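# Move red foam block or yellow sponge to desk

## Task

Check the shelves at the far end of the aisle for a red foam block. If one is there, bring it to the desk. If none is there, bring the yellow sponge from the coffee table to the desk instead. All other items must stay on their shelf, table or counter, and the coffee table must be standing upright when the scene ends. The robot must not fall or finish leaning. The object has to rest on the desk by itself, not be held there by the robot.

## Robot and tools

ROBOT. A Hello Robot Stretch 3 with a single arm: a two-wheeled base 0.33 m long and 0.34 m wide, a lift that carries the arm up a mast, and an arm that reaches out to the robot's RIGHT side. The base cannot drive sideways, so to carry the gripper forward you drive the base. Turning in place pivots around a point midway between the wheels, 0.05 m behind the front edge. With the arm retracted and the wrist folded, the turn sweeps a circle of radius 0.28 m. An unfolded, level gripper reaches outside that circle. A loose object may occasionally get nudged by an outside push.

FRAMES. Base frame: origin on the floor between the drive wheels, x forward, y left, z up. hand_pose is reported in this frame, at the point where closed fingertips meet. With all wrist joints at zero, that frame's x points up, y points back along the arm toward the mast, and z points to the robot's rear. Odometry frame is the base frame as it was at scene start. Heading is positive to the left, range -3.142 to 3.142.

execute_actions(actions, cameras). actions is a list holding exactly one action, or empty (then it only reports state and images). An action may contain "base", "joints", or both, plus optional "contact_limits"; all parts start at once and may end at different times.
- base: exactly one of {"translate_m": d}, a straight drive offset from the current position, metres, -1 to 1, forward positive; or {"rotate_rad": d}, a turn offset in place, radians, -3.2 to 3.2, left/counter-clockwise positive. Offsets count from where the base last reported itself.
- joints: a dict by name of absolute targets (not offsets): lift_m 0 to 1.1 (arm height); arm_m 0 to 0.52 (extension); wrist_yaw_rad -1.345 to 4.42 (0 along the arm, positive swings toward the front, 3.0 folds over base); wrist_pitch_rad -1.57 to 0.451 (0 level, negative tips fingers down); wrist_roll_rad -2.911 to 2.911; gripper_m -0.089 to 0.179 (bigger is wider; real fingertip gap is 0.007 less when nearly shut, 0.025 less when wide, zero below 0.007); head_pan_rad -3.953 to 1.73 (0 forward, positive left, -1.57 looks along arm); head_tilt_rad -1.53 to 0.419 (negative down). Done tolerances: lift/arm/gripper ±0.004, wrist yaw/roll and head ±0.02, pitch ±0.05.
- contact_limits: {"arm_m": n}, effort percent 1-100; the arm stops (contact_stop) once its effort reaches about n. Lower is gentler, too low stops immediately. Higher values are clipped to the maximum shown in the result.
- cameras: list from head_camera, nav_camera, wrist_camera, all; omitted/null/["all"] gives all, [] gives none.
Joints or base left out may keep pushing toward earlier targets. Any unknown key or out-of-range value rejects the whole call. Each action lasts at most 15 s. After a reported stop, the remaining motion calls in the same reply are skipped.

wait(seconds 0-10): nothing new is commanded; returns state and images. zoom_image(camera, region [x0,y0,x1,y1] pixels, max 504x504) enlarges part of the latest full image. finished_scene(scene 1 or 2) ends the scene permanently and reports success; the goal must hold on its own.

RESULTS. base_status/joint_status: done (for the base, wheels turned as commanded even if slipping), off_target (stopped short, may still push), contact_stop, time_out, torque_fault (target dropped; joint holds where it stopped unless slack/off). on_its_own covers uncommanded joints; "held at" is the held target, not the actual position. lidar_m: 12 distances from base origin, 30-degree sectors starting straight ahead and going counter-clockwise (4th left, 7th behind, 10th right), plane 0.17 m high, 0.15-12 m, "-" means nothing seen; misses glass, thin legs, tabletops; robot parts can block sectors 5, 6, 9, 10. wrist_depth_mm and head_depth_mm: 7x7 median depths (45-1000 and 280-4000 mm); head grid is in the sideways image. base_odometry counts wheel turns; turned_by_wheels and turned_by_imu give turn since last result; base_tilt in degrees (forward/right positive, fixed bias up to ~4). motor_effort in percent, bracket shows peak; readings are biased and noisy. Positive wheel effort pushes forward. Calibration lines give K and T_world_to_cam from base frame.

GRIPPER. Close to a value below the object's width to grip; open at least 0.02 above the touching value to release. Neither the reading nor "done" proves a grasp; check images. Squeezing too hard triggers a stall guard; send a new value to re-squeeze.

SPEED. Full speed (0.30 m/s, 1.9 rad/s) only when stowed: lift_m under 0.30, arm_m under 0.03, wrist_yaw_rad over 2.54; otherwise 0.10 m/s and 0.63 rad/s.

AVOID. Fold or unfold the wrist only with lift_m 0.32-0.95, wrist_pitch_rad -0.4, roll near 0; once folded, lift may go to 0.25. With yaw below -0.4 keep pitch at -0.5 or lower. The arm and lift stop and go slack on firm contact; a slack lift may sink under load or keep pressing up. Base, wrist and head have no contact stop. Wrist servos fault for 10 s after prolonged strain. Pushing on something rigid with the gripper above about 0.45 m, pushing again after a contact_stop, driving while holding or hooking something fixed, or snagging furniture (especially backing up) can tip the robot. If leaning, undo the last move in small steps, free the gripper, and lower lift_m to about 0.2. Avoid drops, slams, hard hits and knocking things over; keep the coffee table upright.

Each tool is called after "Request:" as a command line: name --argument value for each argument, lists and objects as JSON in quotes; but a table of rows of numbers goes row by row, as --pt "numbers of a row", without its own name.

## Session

Request:
execute_actions --actions '[{"joints":{"head_pan_rad":-1.6,"head_tilt_rad":-0.4}}]' --cameras '["nav_camera"]'

Request:
execute_actions --actions '[{"joints":{"head_pan_rad":-3.6}}]' --cameras '["nav_camera"]'

Request:
execute_actions --actions '[{"joints":{"head_pan_rad":1.0}}]' --cameras '["nav_camera"]'

Request:
execute_actions --actions '[]' --cameras '["nav_camera"]'

Scene clock: 1.30 s.
base_odometry: x=+0.000 y=+0.000 heading=+0.000 (m, m, rad; odometry frame)
turned_by_wheels: +0.000 (rad since the last result)
turned_by_imu: +0.000 (rad since the last result)
base_tilt: forward=+0.8 right=+0.8 (deg)
lidar_m: 1.50 1.64 1.26 1.24 1.60 2.27 2.24 1.52 1.35 1.66 1.36 1.52
head_depth_mm: 1361 1466 1315 1729 1883 1649 1352 / 1372 1483 1341 1746 1902 1648 1357 / 1386 1491 1357 1767 1924 1656 1359 / 1400 1506 1377 1797 1946 1666 1367 / 1416 1520 1406 1816 1956 1675 1366 / 1431 1540 1427 1837 1986 1685 1373 / 1444 1559 1452 1363 1585 1648 1384
base_status: not commanded
joint_positions: lift_m=+0.303 arm_m=+0.002 wrist_yaw_rad=+2.807 wrist_pitch_rad=-0.439 wrist_roll_rad=-0.018 gripper_m=+0.037 head_pan_rad=-1.593 head_tilt_rad=-0.395
joint_status: all done
motor_effort: left_wheel=+0(1) right_wheel=-1(1) lift_m=+23(23) arm_m=+0(0) wrist_yaw_rad=+0(1) wrist_pitch_rad=+4(4) wrist_roll_rad=+0(0) gripper_m=-1(1) head_pan_rad=-3(30) head_tilt_rad=-1(18) (%)
hand_pose: x=+0.0515 y=+0.0628 z=+0.3113 quat_wxyz=(+0.267, +0.700, +0.040, +0.661) (m; base frame)
wrist_depth_mm: - - - - - - - / - - - - - - - / - 966 976 - 964 983 957 / 697 745 759 768 771 773 775 / 615 - 608 618 642 611 622 / 500 - - 518 - 520 519 / 460 - - 444 451 454 446
pictures: nav_camera (sideways: a quarter turn counterclockwise sets it upright)
camera_calibration (this result's frames):
nav_camera: T_world_to_cam=[[-0.0367163, -0.347691, 0.93689, -1.17556], [-0.998481, 0.0512962, -0.0200934, 0.0845925], [-0.0410726, -0.936205, -0.349046, 0.418398], [0, 0, 0, 1]] pos_world=[0.0584866, -0.0213627, 1.24911]
Images, in order (width x height): nav_camera 672x504.

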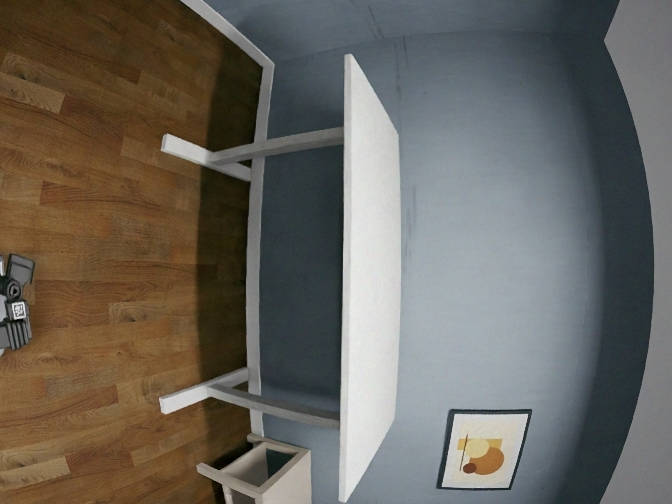

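Scene clock: 2.77 s.
base_odometry: x=+0.000 y=+0.000 heading=+0.000 (m, m, rad; odometry frame)
turned_by_wheels: +0.000 (rad since the last result)
turned_by_imu: +0.000 (rad since the last result)
base_tilt: forward=+0.7 right=+0.6 (deg)
lidar_m: 1.50 1.64 1.26 1.24 1.60 2.27 2.24 1.52 1.35 1.65 1.36 1.52
head_depth_mm: 2239 2413 2666 2787 2102 1644 1351 / 2146 2341 2532 2723 2122 1656 1351 / 2096 2255 2442 2631 2134 1658 1362 / 2026 2168 2346 2554 2152 1664 1365 / 1956 2099 2255 2447 2147 1676 1369 / 1902 2028 2188 2372 2169 1689 1375 / 1835 1953 2099 2277 2181 1687 1381
base_status: not commanded
joint_positions: lift_m=+0.303 arm_m=+0.002 wrist_yaw_rad=+2.807 wrist_pitch_rad=-0.439 wrist_roll_rad=-0.018 gripper_m=+0.037 head_pan_rad=-3.593 head_tilt_rad=-0.395
joint_status: all done
motor_effort: left_wheel=+1(0) right_wheel=-1(1) lift_m=+24(24) arm_m=+0(0) wrist_yaw_rad=+1(1) wrist_pitch_rad=+4(4) wrist_roll_rad=+0(0) gripper_m=-1(0) head_pan_rad=-2(28) head_tilt_rad=-1(2) (%)
hand_pose: x=+0.0515 y=+0.0628 z=+0.3113 quat_wxyz=(+0.267, +0.700, +0.040, +0.661) (m; base frame)
wrist_depth_mm: - - - - - - - / - - - - - - - / - 989 955 971 987 - 994 / 730 750 732 764 767 773 769 / 607 - 631 603 643 618 627 / 517 - - 506 - 528 516 / 456 - - 450 444 442 446
pictures: nav_camera (sideways: a quarter turn counterclockwise sets it upright)
camera_calibration (this result's frames):
nav_camera: T_world_to_cam=[[-0.301072, 0.178171, 0.936809, -1.17384], [0.46216, 0.886569, -0.0200866, 0.0756736], [-0.834124, 0.426908, -0.349265, 0.423521], [0, 0, 0, 1]] pos_world=[-0.0351144, -0.0387505, 1.2491]
Images, in order (width x height): nav_camera 672x504.

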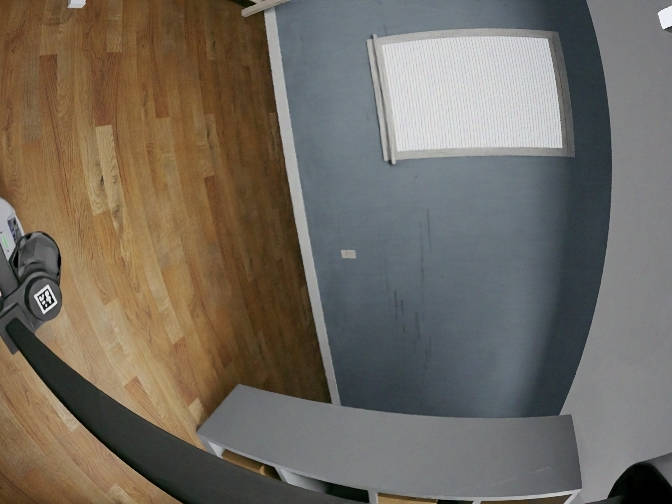

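Scene clock: 5.23 s.
base_odometry: x=+0.000 y=+0.000 heading=+0.000 (m, m, rad; odometry frame)
turned_by_wheels: +0.000 (rad since the last result)
turned_by_imu: +0.000 (rad since the last result)
base_tilt: forward=+0.8 right=+0.7 (deg)
lidar_m: 1.50 1.65 1.26 1.24 1.60 2.27 2.24 1.52 1.35 1.65 1.36 1.52
head_depth_mm: 1850 1949 2067 2194 2112 1646 1351 / 2109 2255 2387 2546 2122 1653 1359 / 2444 2618 2834 2823 2133 1665 1359 / 2902 3072 3334 3011 2142 1672 1363 / 2018 2134 2272 2427 1574 1620 1378 / 1066 1134 1221 1318 1425 1543 1375 / 1023 1089 1165 1249 1351 1467 1379
base_status: not commanded
joint_positions: lift_m=+0.303 arm_m=+0.002 wrist_yaw_rad=+2.807 wrist_pitch_rad=-0.439 wrist_roll_rad=-0.018 gripper_m=+0.037 head_pan_rad=+0.993 head_tilt_rad=-0.395
joint_status: all done
motor_effort: left_wheel=+0(0) right_wheel=-1(1) lift_m=+24(24) arm_m=+0(0) wrist_yaw_rad=+1(0) wrist_pitch_rad=+4(4) wrist_roll_rad=+0(0) gripper_m=+0(0) head_pan_rad=+3(30) head_tilt_rad=-1(1) (%)
hand_pose: x=+0.0515 y=+0.0628 z=+0.3113 quat_wxyz=(+0.267, +0.700, +0.040, +0.661) (m; base frame)
wrist_depth_mm: - - - - - - - / - - - - - - - / - 973 959 985 - 974 - / 714 753 792 762 752 738 754 / 598 - 634 604 642 622 618 / 499 - - 518 - 517 517 / 464 - - 448 447 449 454
pictures: nav_camera (sideways: a quarter turn counterclockwise sets it upright)
camera_calibration (this result's frames):
nav_camera: T_world_to_cam=[[0.214831, 0.276111, 0.936809, -1.17698], [0.820972, -0.570615, -0.0200866, 0.0734848], [0.529011, 0.773409, -0.349265, 0.415206], [0, 0, 0, 1]] pos_world=[-0.0271246, 0.0457859, 1.2491]
Images, in order (width x height): nav_camera 672x504.

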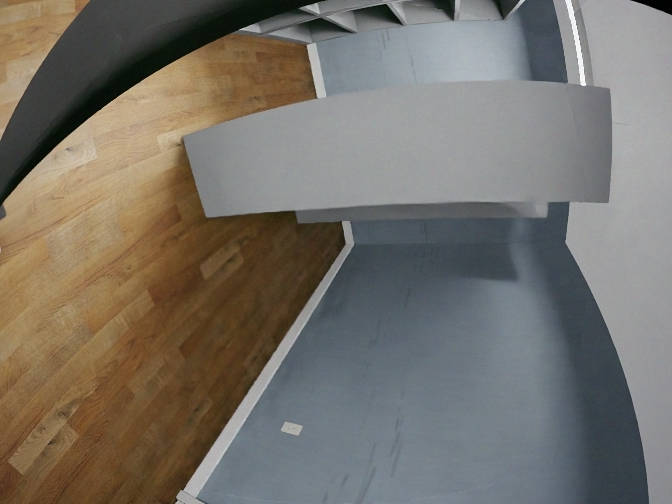

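Scene clock: 5.23 s.
base_odometry: x=+0.000 y=+0.000 heading=+0.000 (m, m, rad; odometry frame)
turned_by_wheels: +0.000 (rad since the last result)
turned_by_imu: +0.000 (rad since the last result)
base_tilt: forward=+0.8 right=+0.7 (deg)
lidar_m: 1.50 1.65 1.26 1.24 1.60 2.27 2.24 1.52 1.35 1.65 1.36 1.52
head_depth_mm: 1850 1949 2067 2194 2112 1646 1351 / 2109 2255 2387 2546 2122 1653 1359 / 2444 2618 2834 2823 2133 1665 1359 / 2902 3072 3334 3011 2142 1672 1363 / 2018 2134 2272 2427 1574 1620 1378 / 1066 1134 1221 1318 1425 1543 1375 / 1023 1089 1165 1249 1351 1467 1379
base_status: not commanded
joint_positions: lift_m=+0.303 arm_m=+0.002 wrist_yaw_rad=+2.807 wrist_pitch_rad=-0.439 wrist_roll_rad=-0.018 gripper_m=+0.037 head_pan_rad=+0.993 head_tilt_rad=-0.395
joint_status: all done
motor_effort: left_wheel=+0(0) right_wheel=-1(1) lift_m=+24(24) arm_m=+0(0) wrist_yaw_rad=+1(0) wrist_pitch_rad=+4(4) wrist_roll_rad=+0(0) gripper_m=+0(0) head_pan_rad=+3(30) head_tilt_rad=-1(1) (%)
hand_pose: x=+0.0515 y=+0.0628 z=+0.3113 quat_wxyz=(+0.267, +0.700, +0.040, +0.661) (m; base frame)
wrist_depth_mm: - - - - - - - / - - - - - - - / - 973 959 985 - 974 - / 714 753 792 762 752 738 754 / 598 - 634 604 642 622 618 / 499 - - 518 - 517 517 / 464 - - 448 447 449 454
pictures: nav_camera (sideways: a quarter turn counterclockwise sets it upright)
camera_calibration (this result's frames):
nav_camera: T_world_to_cam=[[0.214831, 0.276111, 0.936809, -1.17698], [0.820972, -0.570615, -0.0200866, 0.0734848], [0.529011, 0.773409, -0.349265, 0.415206], [0, 0, 0, 1]] pos_world=[-0.0271246, 0.0457859, 1.2491]
Images, in order (width x height): nav_camera 672x504.

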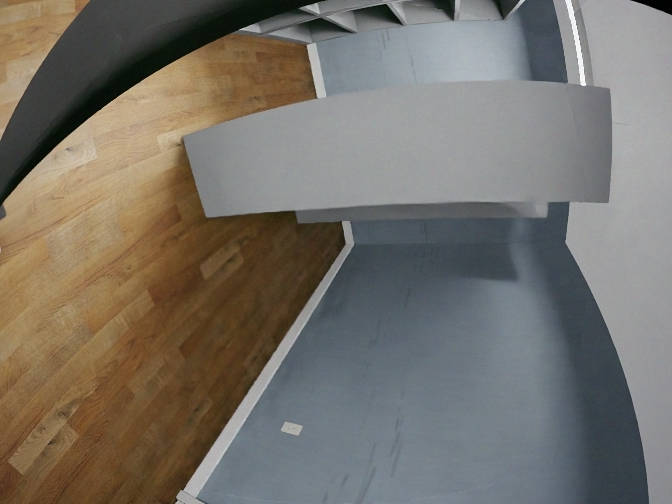

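Request:
execute_actions --actions '[{"base":{"translate_m":-0.35},"joints":{"head_pan_rad":0,"head_tilt_rad":-0.5}}]' --cameras '[]'

Request:
execute_actions --actions '[{"base":{"rotate_rad":1.57}}]' --cameras '[]'

Request:
execute_actions --actions '[]' --cameras '["nav_camera"]'

Scene clock: 13.07 s.
base_odometry: x=-0.350 y=+0.000 heading=+0.000 (m, m, rad; odometry frame)
turned_by_wheels: +0.000 (rad since the last result)
turned_by_imu: +0.001 (rad since the last result)
base_tilt: forward=+0.7 right=+0.8 (deg)
lidar_m: 1.85 2.02 1.32 1.33 1.39 1.92 1.89 1.88 1.20 1.61 1.51 1.87
head_depth_mm: 1521 1653 1815 2029 1864 1502 1269 / 1528 1671 1840 2049 1869 1512 1266 / 1555 1697 1875 2079 1890 1523 1275 / 1568 1725 1902 2146 1900 1528 1285 / 1611 1760 1954 2180 1904 1533 1283 / 1620 1784 1978 2215 1924 1541 1289 / 1643 1802 2004 2251 1928 1548 1294
base_status: done
joint_positions: lift_m=+0.303 arm_m=+0.002 wrist_yaw_rad=+2.807 wrist_pitch_rad=-0.439 wrist_roll_rad=-0.018 gripper_m=+0.037 head_pan_rad=+0.007 head_tilt_rad=-0.494
joint_status: all done
motor_effort: left_wheel=+1(4) right_wheel=+0(6) lift_m=+24(23) arm_m=+0(0) wrist_yaw_rad=+2(1) wrist_pitch_rad=+4(4) wrist_roll_rad=+0(0) gripper_m=+0(0) head_pan_rad=-2(29) head_tilt_rad=-1(10) (%)
hand_pose: x=+0.0515 y=+0.0628 z=+0.3113 quat_wxyz=(+0.267, +0.700, +0.040, +0.661) (m; base frame)
wrist_depth_mm: - - - - - - - / - - - - - - - / - 968 986 976 959 973 994 / 705 750 738 759 756 779 773 / 610 - 624 623 633 611 614 / 510 - - 514 - 524 515 / 456 - - 446 455 451 450
pictures: none
No camera images: the call's "cameras" was empty. Leave "cameras" out to get every camera's image.

Scene clock: 16.50 s.
base_odometry: x=-0.350 y=+0.000 heading=+1.570 (m, m, rad; odometry frame)
turned_by_wheels: +1.570 (rad since the last result)
turned_by_imu: +1.590 (rad since the last result)
base_tilt: forward=+0.7 right=+0.7 (deg)
lidar_m: 1.33 1.38 1.91 1.89 2.04 1.20 1.61 1.51 1.88 1.85 2.02 1.32
head_depth_mm: 1813 1875 1686 1662 1621 1502 1261 / 2631 2874 3148 2364 1871 1514 1267 / 2667 2915 3170 2490 1886 1521 1274 / 2605 2839 2357 2373 1890 1528 1282 / 1576 1332 1370 1510 1690 1539 1286 / 1097 1208 1340 1497 1707 1540 1286 / 1115 1224 1359 1530 1771 1553 1296
base_status: done
joint_positions: lift_m=+0.303 arm_m=+0.002 wrist_yaw_rad=+2.807 wrist_pitch_rad=-0.439 wrist_roll_rad=-0.018 gripper_m=+0.037 head_pan_rad=+0.007 head_tilt_rad=-0.494
joint_status: not commanded
motor_effort: left_wheel=-1(4) right_wheel=+2(6) lift_m=+24(24) arm_m=-1(0) wrist_yaw_rad=+1(0) wrist_pitch_rad=+4(4) wrist_roll_rad=+0(0) gripper_m=+0(0) head_pan_rad=-3(2) head_tilt_rad=-2(1) (%)
hand_pose: x=+0.0515 y=+0.0627 z=+0.3113 quat_wxyz=(+0.267, +0.700, +0.040, +0.661) (m; base frame)
wrist_depth_mm: - - - - - - - / - - - - - - - / - 966 944 969 966 982 - / 725 774 748 747 771 774 761 / 606 - 632 615 650 615 619 / 523 - - 530 - 529 520 / 451 - - 460 443 451 451
pictures: none
No camera images: the call's "cameras" was empty. Leave "cameras" out to get every camera's image.

Scene clock: 16.50 s.
base_odometry: x=-0.350 y=+0.000 heading=+1.570 (m, m, rad; odometry frame)
turned_by_wheels: +1.570 (rad since the last result)
turned_by_imu: +1.590 (rad since the last result)
base_tilt: forward=+0.7 right=+0.7 (deg)
lidar_m: 1.33 1.38 1.91 1.89 2.04 1.20 1.61 1.51 1.88 1.85 2.02 1.32
head_depth_mm: 1813 1875 1686 1662 1621 1502 1261 / 2631 2874 3148 2364 1871 1514 1267 / 2667 2915 3170 2490 1886 1521 1274 / 2605 2839 2357 2373 1890 1528 1282 / 1576 1332 1370 1510 1690 1539 1286 / 1097 1208 1340 1497 1707 1540 1286 / 1115 1224 1359 1530 1771 1553 1296
base_status: done
joint_positions: lift_m=+0.303 arm_m=+0.002 wrist_yaw_rad=+2.807 wrist_pitch_rad=-0.439 wrist_roll_rad=-0.018 gripper_m=+0.037 head_pan_rad=+0.007 head_tilt_rad=-0.494
joint_status: not commanded
motor_effort: left_wheel=-1(4) right_wheel=+2(6) lift_m=+24(24) arm_m=-1(0) wrist_yaw_rad=+1(0) wrist_pitch_rad=+4(4) wrist_roll_rad=+0(0) gripper_m=+0(0) head_pan_rad=-3(2) head_tilt_rad=-2(1) (%)
hand_pose: x=+0.0515 y=+0.0627 z=+0.3113 quat_wxyz=(+0.267, +0.700, +0.040, +0.661) (m; base frame)
wrist_depth_mm: - - - - - - - / - - - - - - - / - 966 944 969 966 982 - / 725 774 748 747 771 774 761 / 606 - 632 615 650 615 619 / 523 - - 530 - 529 520 / 451 - - 460 443 451 451
pictures: nav_camera (sideways: a quarter turn counterclockwise sets it upright)
camera_calibration (this result's frames):
nav_camera: T_world_to_cam=[[0.439756, -0.0259359, 0.897743, -1.12738], [-0.0240729, -0.999564, -0.0170855, 0.0747302], [0.897795, -0.0140978, -0.440188, 0.531277], [0, 0, 0, 1]] pos_world=[0.0205922, 0.0529479, 1.24724]
Images, in order (width x height): nav_camera 672x504.

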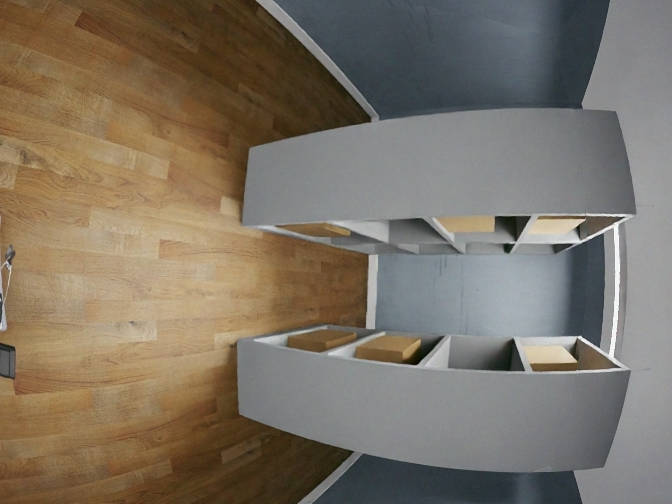

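Request:
execute_actions --actions '[{"base":{"rotate_rad":-0.09}}]' --cameras '[]'

Request:
execute_actions --actions '[{"base":{"translate_m":1.0}}]' --cameras '[]'

Request:
execute_actions --actions '[]' --cameras '["nav_camera"]'

Scene clock: 19.97 s.
base_odometry: x=-0.350 y=+0.000 heading=+1.480 (m, m, rad; odometry frame)
turned_by_wheels: -0.090 (rad since the last result)
turned_by_imu: -0.091 (rad since the last result)
base_tilt: forward=+0.8 right=+0.7 (deg)
lidar_m: 1.32 1.34 1.95 1.89 1.97 1.26 1.20 1.51 1.91 1.84 1.96 1.32
head_depth_mm: 1080 1167 1275 1424 1601 1501 1260 / 1845 1922 1834 1917 1746 1513 1269 / 2641 2933 3178 2475 1890 1515 1272 / 2675 2910 3174 2511 1895 1523 1283 / 2571 2077 2183 2108 1841 1535 1284 / 1548 1226 1319 1455 1654 1547 1292 / 1078 1182 1303 1465 1664 1545 1298
base_status: done
joint_positions: lift_m=+0.303 arm_m=+0.002 wrist_yaw_rad=+2.807 wrist_pitch_rad=-0.439 wrist_roll_rad=-0.018 gripper_m=+0.037 head_pan_rad=+0.007 head_tilt_rad=-0.494
joint_status: not commanded
motor_effort: left_wheel=+1(6) right_wheel=-3(6) lift_m=+23(24) arm_m=+0(1) wrist_yaw_rad=+0(1) wrist_pitch_rad=+4(4) wrist_roll_rad=+0(0) gripper_m=+1(0) head_pan_rad=-2(3) head_tilt_rad=-2(2) (%)
hand_pose: x=+0.0515 y=+0.0627 z=+0.3113 quat_wxyz=(+0.267, +0.700, +0.040, +0.661) (m; base frame)
wrist_depth_mm: - - - - - - - / - - - - - - - / - 965 992 948 990 985 992 / 728 748 731 762 764 772 771 / 608 - 617 603 643 619 629 / 514 - - 523 - 520 518 / 455 - - 445 449 458 447
pictures: none
No camera images: the call's "cameras" was empty. Leave "cameras" out to get every camera's image.

Scene clock: 31.23 s.
base_odometry: x=-0.259 y=+0.996 heading=+1.480 (m, m, rad; odometry frame)
turned_by_wheels: +0.000 (rad since the last result)
turned_by_imu: -0.002 (rad since the last result)
base_tilt: forward=+0.6 right=+0.6 (deg)
lidar_m: 1.19 0.41 0.41 1.86 1.95 2.16 2.19 2.38 1.95 1.89 0.43 0.74
head_depth_mm: 1770 1912 1176 1224 1249 1246 1193 / 1801 1979 2180 2339 1863 1505 1269 / 1805 1976 2174 2354 1877 1516 1283 / 1805 1978 2175 2369 1900 1531 1283 / 1796 1945 2101 2263 1802 1524 1288 / 1731 1119 1198 1309 1216 1164 1133 / 967 1043 834 1306 1139 914 809
base_status: done
joint_positions: lift_m=+0.303 arm_m=+0.002 wrist_yaw_rad=+2.807 wrist_pitch_rad=-0.439 wrist_roll_rad=-0.018 gripper_m=+0.037 head_pan_rad=+0.007 head_tilt_rad=-0.494
joint_status: not commanded
motor_effort: left_wheel=+2(6) right_wheel=-3(4) lift_m=+24(24) arm_m=+0(0) wrist_yaw_rad=+0(1) wrist_pitch_rad=+4(4) wrist_roll_rad=+0(0) gripper_m=+0(0) head_pan_rad=-3(2) head_tilt_rad=-2(2) (%)
hand_pose: x=+0.0515 y=+0.0627 z=+0.3113 quat_wxyz=(+0.267, +0.700, +0.040, +0.661) (m; base frame)
wrist_depth_mm: - - - - 491 389 495 / - - - - 514 511 471 / - - 974 922 544 553 538 / 725 753 762 738 564 581 600 / 606 - 628 614 577 577 610 / 510 - - 517 - 516 521 / 456 - - 444 448 452 453
pictures: none
No camera images: the call's "cameras" was empty. Leave "cameras" out to get every camera's image.

Scene clock: 31.23 s.
base_odometry: x=-0.259 y=+0.996 heading=+1.480 (m, m, rad; odometry frame)
turned_by_wheels: +0.000 (rad since the last result)
turned_by_imu: -0.002 (rad since the last result)
base_tilt: forward=+0.6 right=+0.6 (deg)
lidar_m: 1.19 0.41 0.41 1.86 1.95 2.16 2.19 2.38 1.95 1.89 0.43 0.74
head_depth_mm: 1770 1912 1176 1224 1249 1246 1193 / 1801 1979 2180 2339 1863 1505 1269 / 1805 1976 2174 2354 1877 1516 1283 / 1805 1978 2175 2369 1900 1531 1283 / 1796 1945 2101 2263 1802 1524 1288 / 1731 1119 1198 1309 1216 1164 1133 / 967 1043 834 1306 1139 914 809
base_status: done
joint_positions: lift_m=+0.303 arm_m=+0.002 wrist_yaw_rad=+2.807 wrist_pitch_rad=-0.439 wrist_roll_rad=-0.018 gripper_m=+0.037 head_pan_rad=+0.007 head_tilt_rad=-0.494
joint_status: not commanded
motor_effort: left_wheel=+2(6) right_wheel=-3(4) lift_m=+24(24) arm_m=+0(0) wrist_yaw_rad=+0(1) wrist_pitch_rad=+4(4) wrist_roll_rad=+0(0) gripper_m=+0(0) head_pan_rad=-3(2) head_tilt_rad=-2(2) (%)
hand_pose: x=+0.0515 y=+0.0627 z=+0.3113 quat_wxyz=(+0.267, +0.700, +0.040, +0.661) (m; base frame)
wrist_depth_mm: - - - - 491 389 495 / - - - - 514 511 471 / - - 974 922 544 553 538 / 725 753 762 738 564 581 600 / 606 - 628 614 577 577 610 / 510 - - 517 - 516 521 / 456 - - 444 448 452 453
pictures: nav_camera (sideways: a quarter turn counterclockwise sets it upright)
camera_calibration (this result's frames):
nav_camera: T_world_to_cam=[[0.439825, -0.0259469, 0.897708, -1.12733], [-0.0241005, -0.999564, -0.0170831, 0.0747272], [0.89776, -0.0141216, -0.440259, 0.531369], [0, 0, 0, 1]] pos_world=[0.0205893, 0.0529475, 1.24723]
Images, in order (width x height): nav_camera 672x504.

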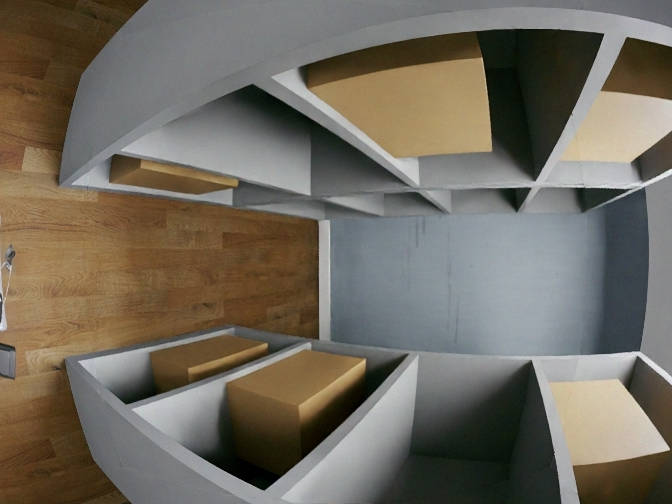

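Request:
execute_actions --actions '[{"base":{"rotate_rad":-0.06}}]' --cameras '[]'

Request:
execute_actions --actions '[{"base":{"translate_m":1.0},"joints":{"head_pan_rad":-1.0}}]' --cameras '[]'

Request:
execute_actions --actions '[]' --cameras '["nav_camera"]'

Request:
execute_actions --actions '[{"joints":{"head_pan_rad":0.9}}]' --cameras '[]'

Request:
execute_actions --actions '[]' --cameras '["nav_camera"]'

Scene clock: 36.07 s.
base_odometry: x=-0.259 y=+0.996 heading=+1.420 (m, m, rad; odometry frame)
turned_by_wheels: -0.060 (rad since the last result)
turned_by_imu: -0.060 (rad since the last result)
base_tilt: forward=+0.7 right=+0.7 (deg)
lidar_m: 1.21 0.42 0.41 1.86 1.92 2.16 2.19 2.39 1.98 1.90 0.43 0.44
head_depth_mm: 976 1054 1131 1030 1039 1106 1122 / 1823 1998 2166 2274 1529 1457 1269 / 1811 1991 2203 2355 1883 1510 1274 / 1818 1994 2184 2359 1900 1524 1282 / 1810 1977 2176 2311 1897 1528 1285 / 1771 1863 2037 1370 1480 1408 1210 / 995 1054 1094 1280 1137 944 930
base_status: done
joint_positions: lift_m=+0.303 arm_m=+0.002 wrist_yaw_rad=+2.807 wrist_pitch_rad=-0.439 wrist_roll_rad=-0.018 gripper_m=+0.037 head_pan_rad=+0.007 head_tilt_rad=-0.494
joint_status: not commanded
motor_effort: left_wheel=+2(5) right_wheel=-3(7) lift_m=+24(24) arm_m=-1(0) wrist_yaw_rad=+0(0) wrist_pitch_rad=+4(4) wrist_roll_rad=+0(0) gripper_m=+0(0) head_pan_rad=-3(1) head_tilt_rad=-2(2) (%)
hand_pose: x=+0.0515 y=+0.0627 z=+0.3113 quat_wxyz=(+0.267, +0.700, +0.040, +0.661) (m; base frame)
wrist_depth_mm: - - - - 448 525 492 / - - - - 481 535 514 / - - - 888 501 585 578 / 711 759 766 751 565 603 668 / 615 - 626 610 566 588 616 / 515 - - 513 - 523 524 / 464 - - 452 449 447 442
pictures: none
No camera images: the call's "cameras" was empty. Leave "cameras" out to get every camera's image.

Scene clock: 47.33 s.
base_odometry: x=-0.109 y=+1.985 heading=+1.420 (m, m, rad; odometry frame)
turned_by_wheels: +0.000 (rad since the last result)
turned_by_imu: -0.002 (rad since the last result)
base_tilt: forward=+0.7 right=+0.7 (deg)
lidar_m: 1.14 1.14 0.36 0.35 0.35 0.47 3.12 0.45 0.32 0.30 0.31 1.21
head_depth_mm: 418 489 590 579 442 363 483 / 324 365 418 489 445 381 496 / - 301 323 365 406 430 586 / - - 297 334 383 456 548 / 1249 1342 1042 1492 1624 1481 1287 / 1301 1377 1464 1496 1681 1531 1288 / 1219 1271 1322 1407 1569 1547 1298
base_status: done
joint_positions: lift_m=+0.303 arm_m=+0.002 wrist_yaw_rad=+2.807 wrist_pitch_rad=-0.439 wrist_roll_rad=-0.018 gripper_m=+0.037 head_pan_rad=-0.993 head_tilt_rad=-0.494
joint_status: all done
motor_effort: left_wheel=+1(7) right_wheel=-3(4) lift_m=+24(23) arm_m=+0(0) wrist_yaw_rad=+1(0) wrist_pitch_rad=+4(4) wrist_roll_rad=+0(0) gripper_m=+0(0) head_pan_rad=-3(31) head_tilt_rad=-3(1) (%)
hand_pose: x=+0.0515 y=+0.0627 z=+0.3113 quat_wxyz=(+0.267, +0.700, +0.040, +0.661) (m; base frame)
wrist_depth_mm: - 642 728 435 404 957 962 / - 410 807 475 461 - 968 / - 405 781 519 720 801 801 / 377 428 631 579 597 655 695 / 408 - 510 541 599 619 618 / 444 - - 520 - 522 522 / 454 - - 446 456 447 449
pictures: none
No camera images: the call's "cameras" was empty. Leave "cameras" out to get every camera's image.

Scene clock: 47.33 s.
base_odometry: x=-0.109 y=+1.985 heading=+1.420 (m, m, rad; odometry frame)
turned_by_wheels: +0.000 (rad since the last result)
turned_by_imu: -0.002 (rad since the last result)
base_tilt: forward=+0.7 right=+0.7 (deg)
lidar_m: 1.14 1.14 0.36 0.35 0.35 0.47 3.12 0.45 0.32 0.30 0.31 1.21
head_depth_mm: 418 489 590 579 442 363 483 / 324 365 418 489 445 381 496 / - 301 323 365 406 430 586 / - - 297 334 383 456 548 / 1249 1342 1042 1492 1624 1481 1287 / 1301 1377 1464 1496 1681 1531 1288 / 1219 1271 1322 1407 1569 1547 1298
base_status: done
joint_positions: lift_m=+0.303 arm_m=+0.002 wrist_yaw_rad=+2.807 wrist_pitch_rad=-0.439 wrist_roll_rad=-0.018 gripper_m=+0.037 head_pan_rad=-0.993 head_tilt_rad=-0.494
joint_status: all done
motor_effort: left_wheel=+1(7) right_wheel=-3(4) lift_m=+24(23) arm_m=+0(0) wrist_yaw_rad=+1(0) wrist_pitch_rad=+4(4) wrist_roll_rad=+0(0) gripper_m=+0(0) head_pan_rad=-3(31) head_tilt_rad=-3(1) (%)
hand_pose: x=+0.0515 y=+0.0627 z=+0.3113 quat_wxyz=(+0.267, +0.700, +0.040, +0.661) (m; base frame)
wrist_depth_mm: - 642 728 435 404 957 962 / - 410 807 475 461 - 968 / - 405 781 519 720 801 801 / 377 428 631 579 597 655 695 / 408 - 510 541 599 619 618 / 444 - - 520 - 522 522 / 454 - - 446 456 447 449
pictures: nav_camera (sideways: a quarter turn counterclockwise sets it upright)
camera_calibration (this result's frames):
nav_camera: T_world_to_cam=[[0.215885, -0.38419, 0.897659, -1.1259], [-0.854093, -0.51984, -0.0170796, 0.0797856], [0.473201, -0.762997, -0.44036, 0.53409], [0, 0, 0, 1]] pos_world=[0.058478, 0.0164238, 1.24723]
Images, in order (width x height): nav_camera 672x504.

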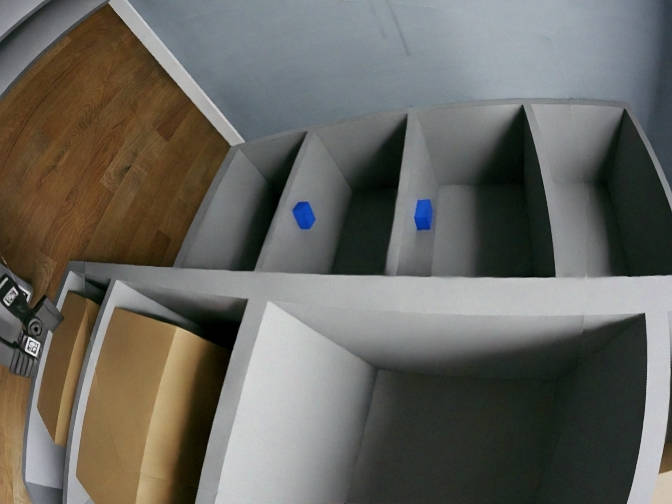

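Scene clock: 48.77 s.
base_odometry: x=-0.109 y=+1.985 heading=+1.420 (m, m, rad; odometry frame)
turned_by_wheels: +0.000 (rad since the last result)
turned_by_imu: +0.000 (rad since the last result)
base_tilt: forward=+0.7 right=+0.7 (deg)
lidar_m: 1.15 1.15 0.36 0.35 0.35 0.47 3.13 0.45 0.32 0.30 0.31 1.20
head_depth_mm: 1052 1131 842 1267 1096 1313 1235 / 1016 1131 852 614 1103 914 1191 / 930 1018 865 589 1072 896 810 / 851 928 873 569 502 850 703 / 309 335 366 409 458 510 580 / 302 325 338 365 409 482 698 / - 292 325 398 444 404 764
base_status: not commanded
joint_positions: lift_m=+0.303 arm_m=+0.002 wrist_yaw_rad=+2.807 wrist_pitch_rad=-0.439 wrist_roll_rad=-0.018 gripper_m=+0.037 head_pan_rad=+0.893 head_tilt_rad=-0.494
joint_status: all done
motor_effort: left_wheel=+2(1) right_wheel=-3(3) lift_m=+23(24) arm_m=-1(0) wrist_yaw_rad=+0(1) wrist_pitch_rad=+4(4) wrist_roll_rad=+0(0) gripper_m=+0(0) head_pan_rad=+3(30) head_tilt_rad=-2(2) (%)
hand_pose: x=+0.0515 y=+0.0627 z=+0.3113 quat_wxyz=(+0.267, +0.700, +0.040, +0.661) (m; base frame)
wrist_depth_mm: - 629 724 437 405 941 962 / - 419 816 476 468 - 991 / - 406 821 519 741 814 808 / 378 429 619 571 597 657 705 / 408 - 517 546 601 610 614 / 435 - - 524 - 523 528 / 459 - - 446 447 451 451
pictures: none
No camera images: the call's "cameras" was empty. Leave "cameras" out to get every camera's image.

Scene clock: 48.77 s.
base_odometry: x=-0.109 y=+1.985 heading=+1.420 (m, m, rad; odometry frame)
turned_by_wheels: +0.000 (rad since the last result)
turned_by_imu: +0.000 (rad since the last result)
base_tilt: forward=+0.7 right=+0.7 (deg)
lidar_m: 1.15 1.15 0.36 0.35 0.35 0.47 3.13 0.45 0.32 0.30 0.31 1.20
head_depth_mm: 1052 1131 842 1267 1096 1313 1235 / 1016 1131 852 614 1103 914 1191 / 930 1018 865 589 1072 896 810 / 851 928 873 569 502 850 703 / 309 335 366 409 458 510 580 / 302 325 338 365 409 482 698 / - 292 325 398 444 404 764
base_status: not commanded
joint_positions: lift_m=+0.303 arm_m=+0.002 wrist_yaw_rad=+2.807 wrist_pitch_rad=-0.439 wrist_roll_rad=-0.018 gripper_m=+0.037 head_pan_rad=+0.893 head_tilt_rad=-0.494
joint_status: all done
motor_effort: left_wheel=+2(1) right_wheel=-3(3) lift_m=+23(24) arm_m=-1(0) wrist_yaw_rad=+0(1) wrist_pitch_rad=+4(4) wrist_roll_rad=+0(0) gripper_m=+0(0) head_pan_rad=+3(30) head_tilt_rad=-2(2) (%)
hand_pose: x=+0.0515 y=+0.0627 z=+0.3113 quat_wxyz=(+0.267, +0.700, +0.040, +0.661) (m; base frame)
wrist_depth_mm: - 629 724 437 405 941 962 / - 419 816 476 468 - 991 / - 406 821 519 741 814 808 / 378 429 619 571 597 657 705 / 408 - 517 546 601 610 614 / 435 - - 524 - 523 528 / 459 - - 446 447 451 451
pictures: nav_camera (sideways: a quarter turn counterclockwise sets it upright)
camera_calibration (this result's frames):
nav_camera: T_world_to_cam=[[0.298466, 0.324232, 0.897659, -1.12641], [0.758745, -0.651164, -0.0170796, 0.0699472], [0.578985, 0.686192, -0.44036, 0.533445], [0, 0, 0, 1]] pos_world=[-0.0257344, 0.0447187, 1.24723]
Images, in order (width x height): nav_camera 672x504.

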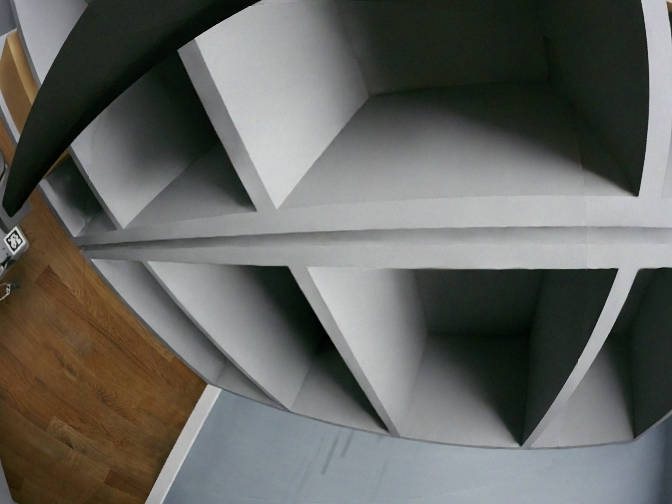

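Need a better look; advance.

Request:
execute_actions --actions '[{"base":{"translate_m":0.5},"joints":{"head_pan_rad":1.57,"head_tilt_rad":-0.3}}]' --cameras '[]'

Request:
execute_actions --actions '[]' --cameras '["nav_camera"]'

Request:
execute_actions --actions '[{"joints":{"head_pan_rad":-1.57}}]' --cameras '[]'

Request:
execute_actions --actions '[]' --cameras '["nav_camera"]'

Scene clock: 61.07 s.
base_odometry: x=-0.034 y=+2.479 heading=+1.420 (m, m, rad; odometry frame)
turned_by_wheels: +0.000 (rad since the last result)
turned_by_imu: -0.001 (rad since the last result)
base_tilt: forward=+0.7 right=+0.8 (deg)
lidar_m: 0.65 0.67 0.82 0.80 0.42 0.47 1.22 0.40 0.41 0.81 0.94 0.68
head_depth_mm: 610 709 756 796 581 437 808 / 595 704 753 792 585 438 812 / 583 704 749 788 589 441 814 / 570 700 747 787 592 443 797 / 560 697 742 787 597 445 799 / 551 695 741 786 602 448 803 / 541 693 738 774 606 450 677
base_status: done
joint_positions: lift_m=+0.303 arm_m=+0.002 wrist_yaw_rad=+2.807 wrist_pitch_rad=-0.439 wrist_roll_rad=-0.018 gripper_m=+0.037 head_pan_rad=+1.563 head_tilt_rad=-0.310
joint_status: all done
motor_effort: left_wheel=+1(6) right_wheel=-3(4) lift_m=+24(24) arm_m=+0(0) wrist_yaw_rad=+0(0) wrist_pitch_rad=+4(4) wrist_roll_rad=+0(0) gripper_m=-1(0) head_pan_rad=+3(25) head_tilt_rad=+3(12) (%)
hand_pose: x=+0.0515 y=+0.0627 z=+0.3113 quat_wxyz=(+0.267, +0.700, +0.040, +0.661) (m; base frame)
wrist_depth_mm: - 683 749 813 846 670 529 / - 757 821 883 965 698 548 / - 799 806 821 819 701 581 / 406 616 622 615 624 676 594 / 436 - 531 578 622 615 579 / 453 - - 523 - 526 525 / 457 - - 443 443 448 451
pictures: none
No camera images: the call's "cameras" was empty. Leave "cameras" out to get every camera's image.

Scene clock: 61.07 s.
base_odometry: x=-0.034 y=+2.479 heading=+1.420 (m, m, rad; odometry frame)
turned_by_wheels: +0.000 (rad since the last result)
turned_by_imu: -0.001 (rad since the last result)
base_tilt: forward=+0.7 right=+0.8 (deg)
lidar_m: 0.65 0.67 0.82 0.80 0.42 0.47 1.22 0.40 0.41 0.81 0.94 0.68
head_depth_mm: 610 709 756 796 581 437 808 / 595 704 753 792 585 438 812 / 583 704 749 788 589 441 814 / 570 700 747 787 592 443 797 / 560 697 742 787 597 445 799 / 551 695 741 786 602 448 803 / 541 693 738 774 606 450 677
base_status: done
joint_positions: lift_m=+0.303 arm_m=+0.002 wrist_yaw_rad=+2.807 wrist_pitch_rad=-0.439 wrist_roll_rad=-0.018 gripper_m=+0.037 head_pan_rad=+1.563 head_tilt_rad=-0.310
joint_status: all done
motor_effort: left_wheel=+1(6) right_wheel=-3(4) lift_m=+24(24) arm_m=+0(0) wrist_yaw_rad=+0(0) wrist_pitch_rad=+4(4) wrist_roll_rad=+0(0) gripper_m=-1(0) head_pan_rad=+3(25) head_tilt_rad=+3(12) (%)
hand_pose: x=+0.0515 y=+0.0627 z=+0.3113 quat_wxyz=(+0.267, +0.700, +0.040, +0.661) (m; base frame)
wrist_depth_mm: - 683 749 813 846 670 529 / - 757 821 883 965 698 548 / - 799 806 821 819 701 581 / 406 616 622 615 624 676 594 / 436 - 531 578 622 615 579 / 453 - - 523 - 526 525 / 457 - - 443 443 448 451
pictures: nav_camera (sideways: a quarter turn counterclockwise sets it upright)
camera_calibration (this result's frames):
nav_camera: T_world_to_cam=[[0.0311992, 0.267676, 0.963004, -1.21007], [0.999117, -0.0354915, -0.022504, 0.0755477], [0.0281547, 0.962855, -0.268547, 0.313209], [0, 0, 0, 1]] pos_world=[-0.046546, 0.0250138, 1.25112]
Images, in order (width x height): nav_camera 672x504.

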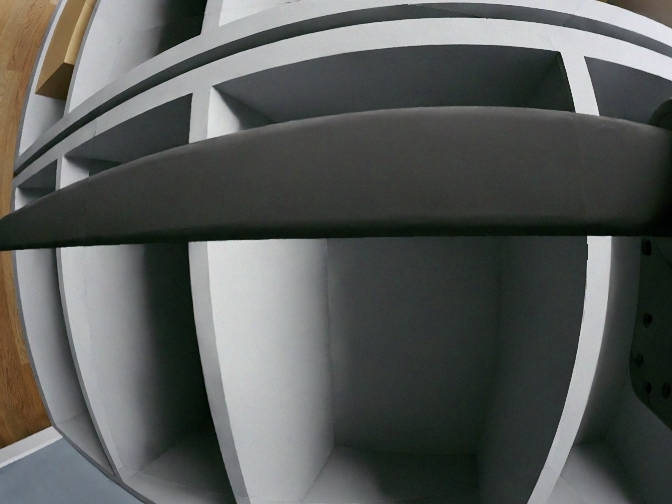

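Scene clock: 62.97 s.
base_odometry: x=-0.034 y=+2.479 heading=+1.420 (m, m, rad; odometry frame)
turned_by_wheels: +0.000 (rad since the last result)
turned_by_imu: +0.000 (rad since the last result)
base_tilt: forward=+0.8 right=+0.7 (deg)
lidar_m: 0.65 0.67 0.81 0.79 0.42 0.47 1.22 0.41 0.41 0.82 0.94 0.68
head_depth_mm: 612 683 697 750 810 862 917 / 693 992 1022 878 1097 1025 984 / 676 1055 1124 888 1290 1075 1262 / 773 1053 1125 897 1285 1083 1262 / 758 1050 1121 907 1283 1086 1268 / 743 1051 1120 844 1282 1092 1274 / 725 1046 1116 866 1289 1099 1282
base_status: not commanded
joint_positions: lift_m=+0.303 arm_m=+0.002 wrist_yaw_rad=+2.807 wrist_pitch_rad=-0.439 wrist_roll_rad=-0.018 gripper_m=+0.037 head_pan_rad=-1.563 head_tilt_rad=-0.310
joint_status: all done
motor_effort: left_wheel=+2(1) right_wheel=-3(3) lift_m=+24(23) arm_m=+0(0) wrist_yaw_rad=+1(1) wrist_pitch_rad=+4(4) wrist_roll_rad=+0(0) gripper_m=+0(0) head_pan_rad=-2(32) head_tilt_rad=+3(3) (%)
hand_pose: x=+0.0515 y=+0.0627 z=+0.3113 quat_wxyz=(+0.267, +0.700, +0.040, +0.661) (m; base frame)
wrist_depth_mm: - 697 756 812 864 678 531 / - 770 828 912 916 706 551 / - 803 809 811 803 705 584 / 405 623 621 624 611 655 594 / 430 - 530 573 613 611 575 / 454 - - 517 - 513 531 / 454 - - 446 448 457 451
pictures: none
No camera images: the call's "cameras" was empty. Leave "cameras" out to get every camera's image.

Scene clock: 62.97 s.
base_odometry: x=-0.034 y=+2.479 heading=+1.420 (m, m, rad; odometry frame)
turned_by_wheels: +0.000 (rad since the last result)
turned_by_imu: +0.000 (rad since the last result)
base_tilt: forward=+0.8 right=+0.7 (deg)
lidar_m: 0.65 0.67 0.81 0.79 0.42 0.47 1.22 0.41 0.41 0.82 0.94 0.68
head_depth_mm: 612 683 697 750 810 862 917 / 693 992 1022 878 1097 1025 984 / 676 1055 1124 888 1290 1075 1262 / 773 1053 1125 897 1285 1083 1262 / 758 1050 1121 907 1283 1086 1268 / 743 1051 1120 844 1282 1092 1274 / 725 1046 1116 866 1289 1099 1282
base_status: not commanded
joint_positions: lift_m=+0.303 arm_m=+0.002 wrist_yaw_rad=+2.807 wrist_pitch_rad=-0.439 wrist_roll_rad=-0.018 gripper_m=+0.037 head_pan_rad=-1.563 head_tilt_rad=-0.310
joint_status: all done
motor_effort: left_wheel=+2(1) right_wheel=-3(3) lift_m=+24(23) arm_m=+0(0) wrist_yaw_rad=+1(1) wrist_pitch_rad=+4(4) wrist_roll_rad=+0(0) gripper_m=+0(0) head_pan_rad=-2(32) head_tilt_rad=+3(3) (%)
hand_pose: x=+0.0515 y=+0.0627 z=+0.3113 quat_wxyz=(+0.267, +0.700, +0.040, +0.661) (m; base frame)
wrist_depth_mm: - 697 756 812 864 678 531 / - 770 828 912 916 706 551 / - 803 809 811 803 705 584 / 405 623 621 624 611 655 594 / 430 - 530 573 613 611 575 / 454 - - 517 - 513 531 / 454 - - 446 448 457 451
pictures: nav_camera (sideways: a quarter turn counterclockwise sets it upright)
camera_calibration (this result's frames):
nav_camera: T_world_to_cam=[[-0.0269171, -0.267991, 0.963045, -1.20977], [-0.999556, 0.0195107, -0.0225082, 0.0877452], [-0.0127577, -0.963224, -0.268397, 0.313263], [0, 0, 0, 1]] pos_world=[0.0591392, -0.0241769, 1.25112]
Images, in order (width x height): nav_camera 672x504.

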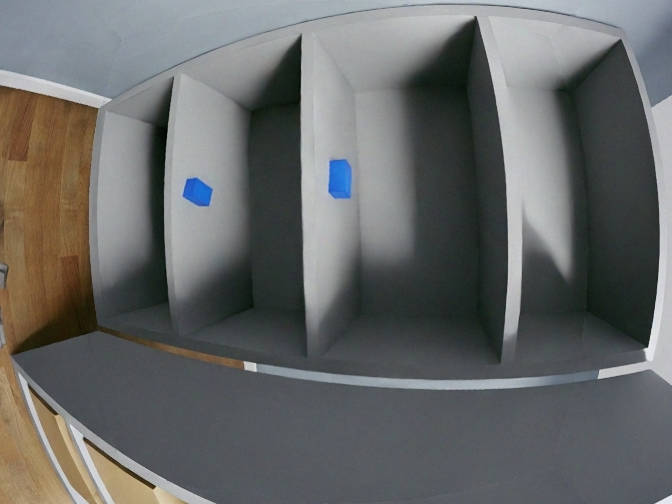

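Request:
execute_actions --actions '[{"base":{"translate_m":-0.25},"joints":{"head_pan_rad":1.05,"head_tilt_rad":-0.1}}]' --cameras '[]'

Request:
execute_actions --actions '[]' --cameras '["nav_camera"]'

Scene clock: 69.17 s.
base_odometry: x=-0.072 y=+2.232 heading=+1.420 (m, m, rad; odometry frame)
turned_by_wheels: +0.000 (rad since the last result)
turned_by_imu: +0.001 (rad since the last result)
base_tilt: forward=+0.7 right=+0.7 (deg)
lidar_m: 0.90 0.91 0.83 0.33 0.34 0.48 3.37 0.44 0.29 0.28 1.22 0.94
head_depth_mm: 945 467 995 1027 901 590 954 / 930 460 994 1029 906 594 477 / 859 453 925 953 916 596 443 / 798 447 865 892 887 600 446 / 315 441 812 835 841 603 448 / 294 435 765 784 800 607 450 / 293 429 724 740 758 611 451
base_status: done
joint_positions: lift_m=+0.303 arm_m=+0.002 wrist_yaw_rad=+2.807 wrist_pitch_rad=-0.439 wrist_roll_rad=-0.018 gripper_m=+0.037 head_pan_rad=+1.043 head_tilt_rad=-0.112
joint_status: all done
motor_effort: left_wheel=+1(3) right_wheel=-2(7) lift_m=+23(24) arm_m=+0(0) wrist_yaw_rad=+1(0) wrist_pitch_rad=+4(4) wrist_roll_rad=+0(0) gripper_m=+0(0) head_pan_rad=+2(30) head_tilt_rad=+4(14) (%)
hand_pose: x=+0.0515 y=+0.0627 z=+0.3113 quat_wxyz=(+0.267, +0.700, +0.040, +0.661) (m; base frame)
wrist_depth_mm: - 317 747 801 895 922 740 / - 346 779 866 990 982 737 / - 371 726 823 823 810 746 / 544 413 567 641 631 664 711 / 494 - 515 559 599 616 624 / 454 - - 533 - 515 517 / 458 - - 445 446 442 452
pictures: none
No camera images: the call's "cameras" was empty. Leave "cameras" out to get every camera's image.

Scene clock: 69.17 s.
base_odometry: x=-0.072 y=+2.232 heading=+1.420 (m, m, rad; odometry frame)
turned_by_wheels: +0.000 (rad since the last result)
turned_by_imu: +0.001 (rad since the last result)
base_tilt: forward=+0.7 right=+0.7 (deg)
lidar_m: 0.90 0.91 0.83 0.33 0.34 0.48 3.37 0.44 0.29 0.28 1.22 0.94
head_depth_mm: 945 467 995 1027 901 590 954 / 930 460 994 1029 906 594 477 / 859 453 925 953 916 596 443 / 798 447 865 892 887 600 446 / 315 441 812 835 841 603 448 / 294 435 765 784 800 607 450 / 293 429 724 740 758 611 451
base_status: done
joint_positions: lift_m=+0.303 arm_m=+0.002 wrist_yaw_rad=+2.807 wrist_pitch_rad=-0.439 wrist_roll_rad=-0.018 gripper_m=+0.037 head_pan_rad=+1.043 head_tilt_rad=-0.112
joint_status: all done
motor_effort: left_wheel=+1(3) right_wheel=-2(7) lift_m=+23(24) arm_m=+0(0) wrist_yaw_rad=+1(0) wrist_pitch_rad=+4(4) wrist_roll_rad=+0(0) gripper_m=+0(0) head_pan_rad=+2(30) head_tilt_rad=+4(14) (%)
hand_pose: x=+0.0515 y=+0.0627 z=+0.3113 quat_wxyz=(+0.267, +0.700, +0.040, +0.661) (m; base frame)
wrist_depth_mm: - 317 747 801 895 922 740 / - 346 779 866 990 982 737 / - 371 726 823 823 810 746 / 544 413 567 641 631 664 711 / 494 - 515 559 599 616 624 / 454 - - 533 - 515 517 / 458 - - 445 446 442 452
pictures: nav_camera (sideways: a quarter turn counterclockwise sets it upright)
camera_calibration (this result's frames):
nav_camera: T_world_to_cam=[[0.0619528, 0.0485601, 0.996897, -1.25464], [0.852027, -0.522776, -0.0274846, 0.0829357], [0.519819, 0.851086, -0.073762, 0.0566656], [0, 0, 0, 1]] pos_world=[-0.022391, 0.0560549, 1.2572]
Images, in order (width x height): nav_camera 672x504.

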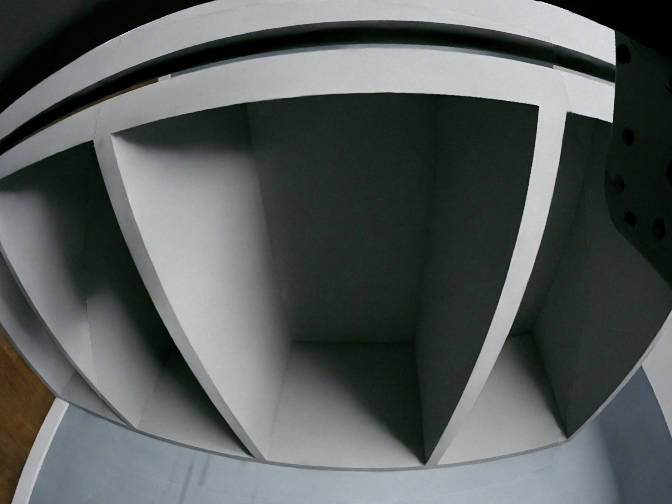

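Request:
execute_actions --actions '[{"base":{"translate_m":-1.0},"joints":{"head_pan_rad":-3.14,"head_tilt_rad":-0.4}}]' --cameras '[]'

Request:
execute_actions --actions '[{"base":{"translate_m":-1.0}}]' --cameras '[]'

Request:
execute_actions --actions '[]' --cameras '["nav_camera","head_camera"]'

Scene clock: 83.97 s.
base_odometry: x=-0.222 y=+1.243 heading=+1.420 (m, m, rad; odometry frame)
turned_by_wheels: +0.000 (rad since the last result)
turned_by_imu: +0.003 (rad since the last result)
base_tilt: forward=+0.7 right=+0.6 (deg)
lidar_m: 1.87 0.47 0.39 0.30 1.93 2.40 2.40 2.61 1.99 0.31 0.59 0.52
head_depth_mm: 2474 2663 2794 2589 2096 1641 1353 / 2430 2628 2830 2947 2115 1649 1350 / 2439 2625 2837 2820 2134 1659 1360 / 2436 2624 2855 3009 2138 1672 1368 / 2429 2613 2845 2984 2153 1669 1371 / 2409 2598 2846 2965 2169 1680 1374 / 2423 2599 2843 2977 2181 1700 1384
base_status: done
joint_positions: lift_m=+0.303 arm_m=+0.002 wrist_yaw_rad=+2.807 wrist_pitch_rad=-0.439 wrist_roll_rad=-0.018 gripper_m=+0.037 head_pan_rad=-3.133 head_tilt_rad=-0.395
joint_status: all done
motor_effort: left_wheel=+2(3) right_wheel=-2(8) lift_m=+24(23) arm_m=+0(0) wrist_yaw_rad=+1(1) wrist_pitch_rad=+4(4) wrist_roll_rad=+0(0) gripper_m=-1(1) head_pan_rad=-2(30) head_tilt_rad=-1(16) (%)
hand_pose: x=+0.0515 y=+0.0627 z=+0.3113 quat_wxyz=(+0.267, +0.700, +0.040, +0.661) (m; base frame)
wrist_depth_mm: - - 333 741 479 486 488 / - - 572 792 429 466 536 / - 996 862 719 466 529 613 / 720 769 719 598 537 582 677 / 600 - 617 525 579 605 615 / 534 - - 513 - 523 524 / 456 - - 452 449 448 450
pictures: none
No camera images: the call's "cameras" was empty. Leave "cameras" out to get every camera's image.

Scene clock: 95.23 s.
base_odometry: x=-0.371 y=+0.254 heading=+1.420 (m, m, rad; odometry frame)
turned_by_wheels: +0.000 (rad since the last result)
turned_by_imu: +0.003 (rad since the last result)
base_tilt: forward=+0.7 right=+0.6 (deg)
lidar_m: 1.26 1.07 1.93 1.84 1.89 1.45 1.44 1.74 1.99 1.89 1.98 1.09
head_depth_mm: 1573 1714 1858 1998 2014 1643 1344 / 1564 1714 1339 2035 2126 1651 1351 / 1577 1700 1357 1966 1964 1661 1361 / 1590 1712 1375 2019 2123 1668 1360 / 1583 1687 1394 2016 2125 1674 1364 / 1573 1696 1421 2006 2116 1683 1371 / 1577 1693 1441 2002 2126 1694 1381
base_status: done
joint_positions: lift_m=+0.303 arm_m=+0.002 wrist_yaw_rad=+2.807 wrist_pitch_rad=-0.439 wrist_roll_rad=-0.018 gripper_m=+0.037 head_pan_rad=-3.133 head_tilt_rad=-0.395
joint_status: not commanded
motor_effort: left_wheel=+1(4) right_wheel=-2(7) lift_m=+24(24) arm_m=+0(0) wrist_yaw_rad=+1(0) wrist_pitch_rad=+4(4) wrist_roll_rad=+0(0) gripper_m=+0(1) head_pan_rad=-2(2) head_tilt_rad=-2(2) (%)
hand_pose: x=+0.0515 y=+0.0627 z=+0.3113 quat_wxyz=(+0.267, +0.700, +0.040, +0.661) (m; base frame)
wrist_depth_mm: - - - - - - 893 / - - - - - - 945 / - 975 984 982 995 998 904 / 718 749 758 751 759 766 771 / 611 - 635 619 634 628 628 / 509 - - 518 - 520 525 / 459 - - 447 448 448 446
pictures: none
No camera images: the call's "cameras" was empty. Leave "cameras" out to get every camera's image.

Scene clock: 95.23 s.
base_odometry: x=-0.371 y=+0.254 heading=+1.420 (m, m, rad; odometry frame)
turned_by_wheels: +0.000 (rad since the last result)
turned_by_imu: +0.003 (rad since the last result)
base_tilt: forward=+0.7 right=+0.6 (deg)
lidar_m: 1.26 1.07 1.93 1.84 1.89 1.45 1.44 1.74 1.99 1.89 1.98 1.09
head_depth_mm: 1573 1714 1858 1998 2014 1643 1344 / 1564 1714 1339 2035 2126 1651 1351 / 1577 1700 1357 1966 1964 1661 1361 / 1590 1712 1375 2019 2123 1668 1360 / 1583 1687 1394 2016 2125 1674 1364 / 1573 1696 1421 2006 2116 1683 1371 / 1577 1693 1441 2002 2126 1694 1381
base_status: done
joint_positions: lift_m=+0.303 arm_m=+0.002 wrist_yaw_rad=+2.807 wrist_pitch_rad=-0.439 wrist_roll_rad=-0.018 gripper_m=+0.037 head_pan_rad=-3.133 head_tilt_rad=-0.395
joint_status: not commanded
motor_effort: left_wheel=+1(4) right_wheel=-2(7) lift_m=+24(24) arm_m=+0(0) wrist_yaw_rad=+1(0) wrist_pitch_rad=+4(4) wrist_roll_rad=+0(0) gripper_m=+0(1) head_pan_rad=-2(2) head_tilt_rad=-2(2) (%)
hand_pose: x=+0.0515 y=+0.0627 z=+0.3113 quat_wxyz=(+0.267, +0.700, +0.040, +0.661) (m; base frame)
wrist_depth_mm: - - - - - - 893 / - - - - - - 945 / - 975 984 982 995 998 904 / 718 749 758 751 759 766 771 / 611 - 635 619 634 628 628 / 509 - - 518 - 520 525 / 459 - - 447 448 448 446
pictures: head_camera (sideways: a quarter turn clockwise sets it upright), nav_camera (sideways: a quarter turn counterclockwise sets it upright)
camera_calibration (this result's frames):
head_camera: T_world_to_cam=[[0.406311, -0.00915907, -0.913689, 1.20982], [0.0304286, -0.99926, 0.0235482, -0.0239314], [-0.913228, -0.0373702, -0.405732, 0.491933], [0, 0, 0, 1]] pos_world=[-0.0415868, 0.00555072, 1.30555]
nav_camera: T_world_to_cam=[[-0.34919, 0.0260349, 0.93669, -1.17339], [0.0206723, 0.999585, -0.0200766, 0.0783537], [-0.936824, 0.012353, -0.349583, 0.424561], [0, 0, 0, 1]] pos_world=[-0.0136163, -0.0530167, 1.24909]
Images, in order (width x height): head_camera 896x504, nav_camera 672x504.

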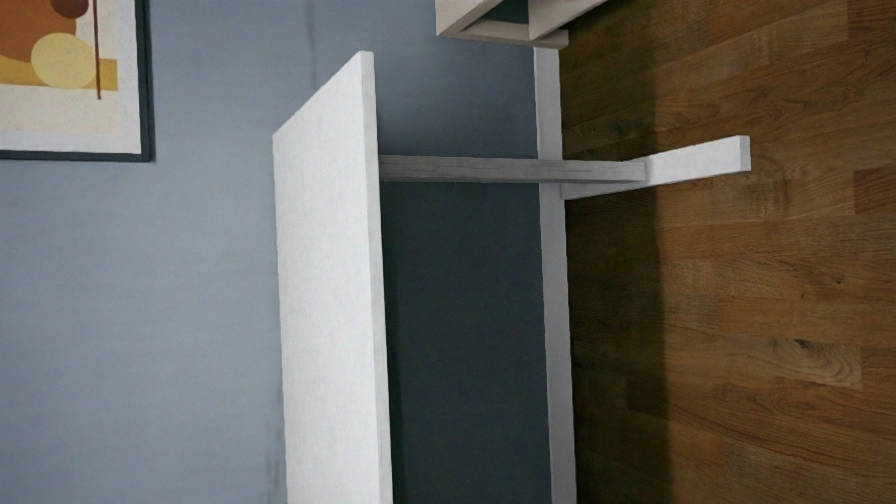

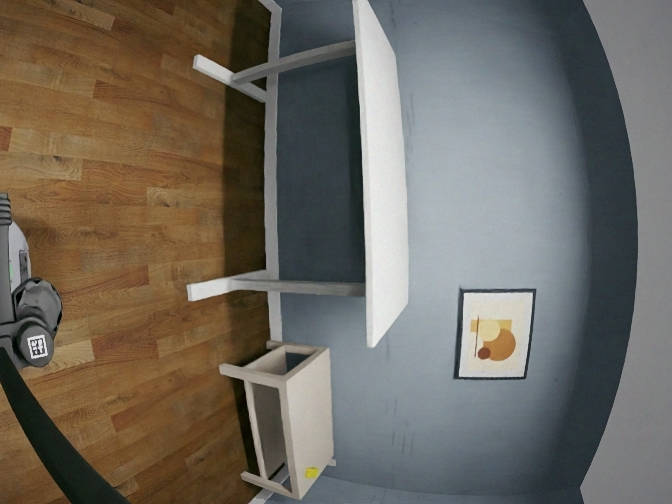

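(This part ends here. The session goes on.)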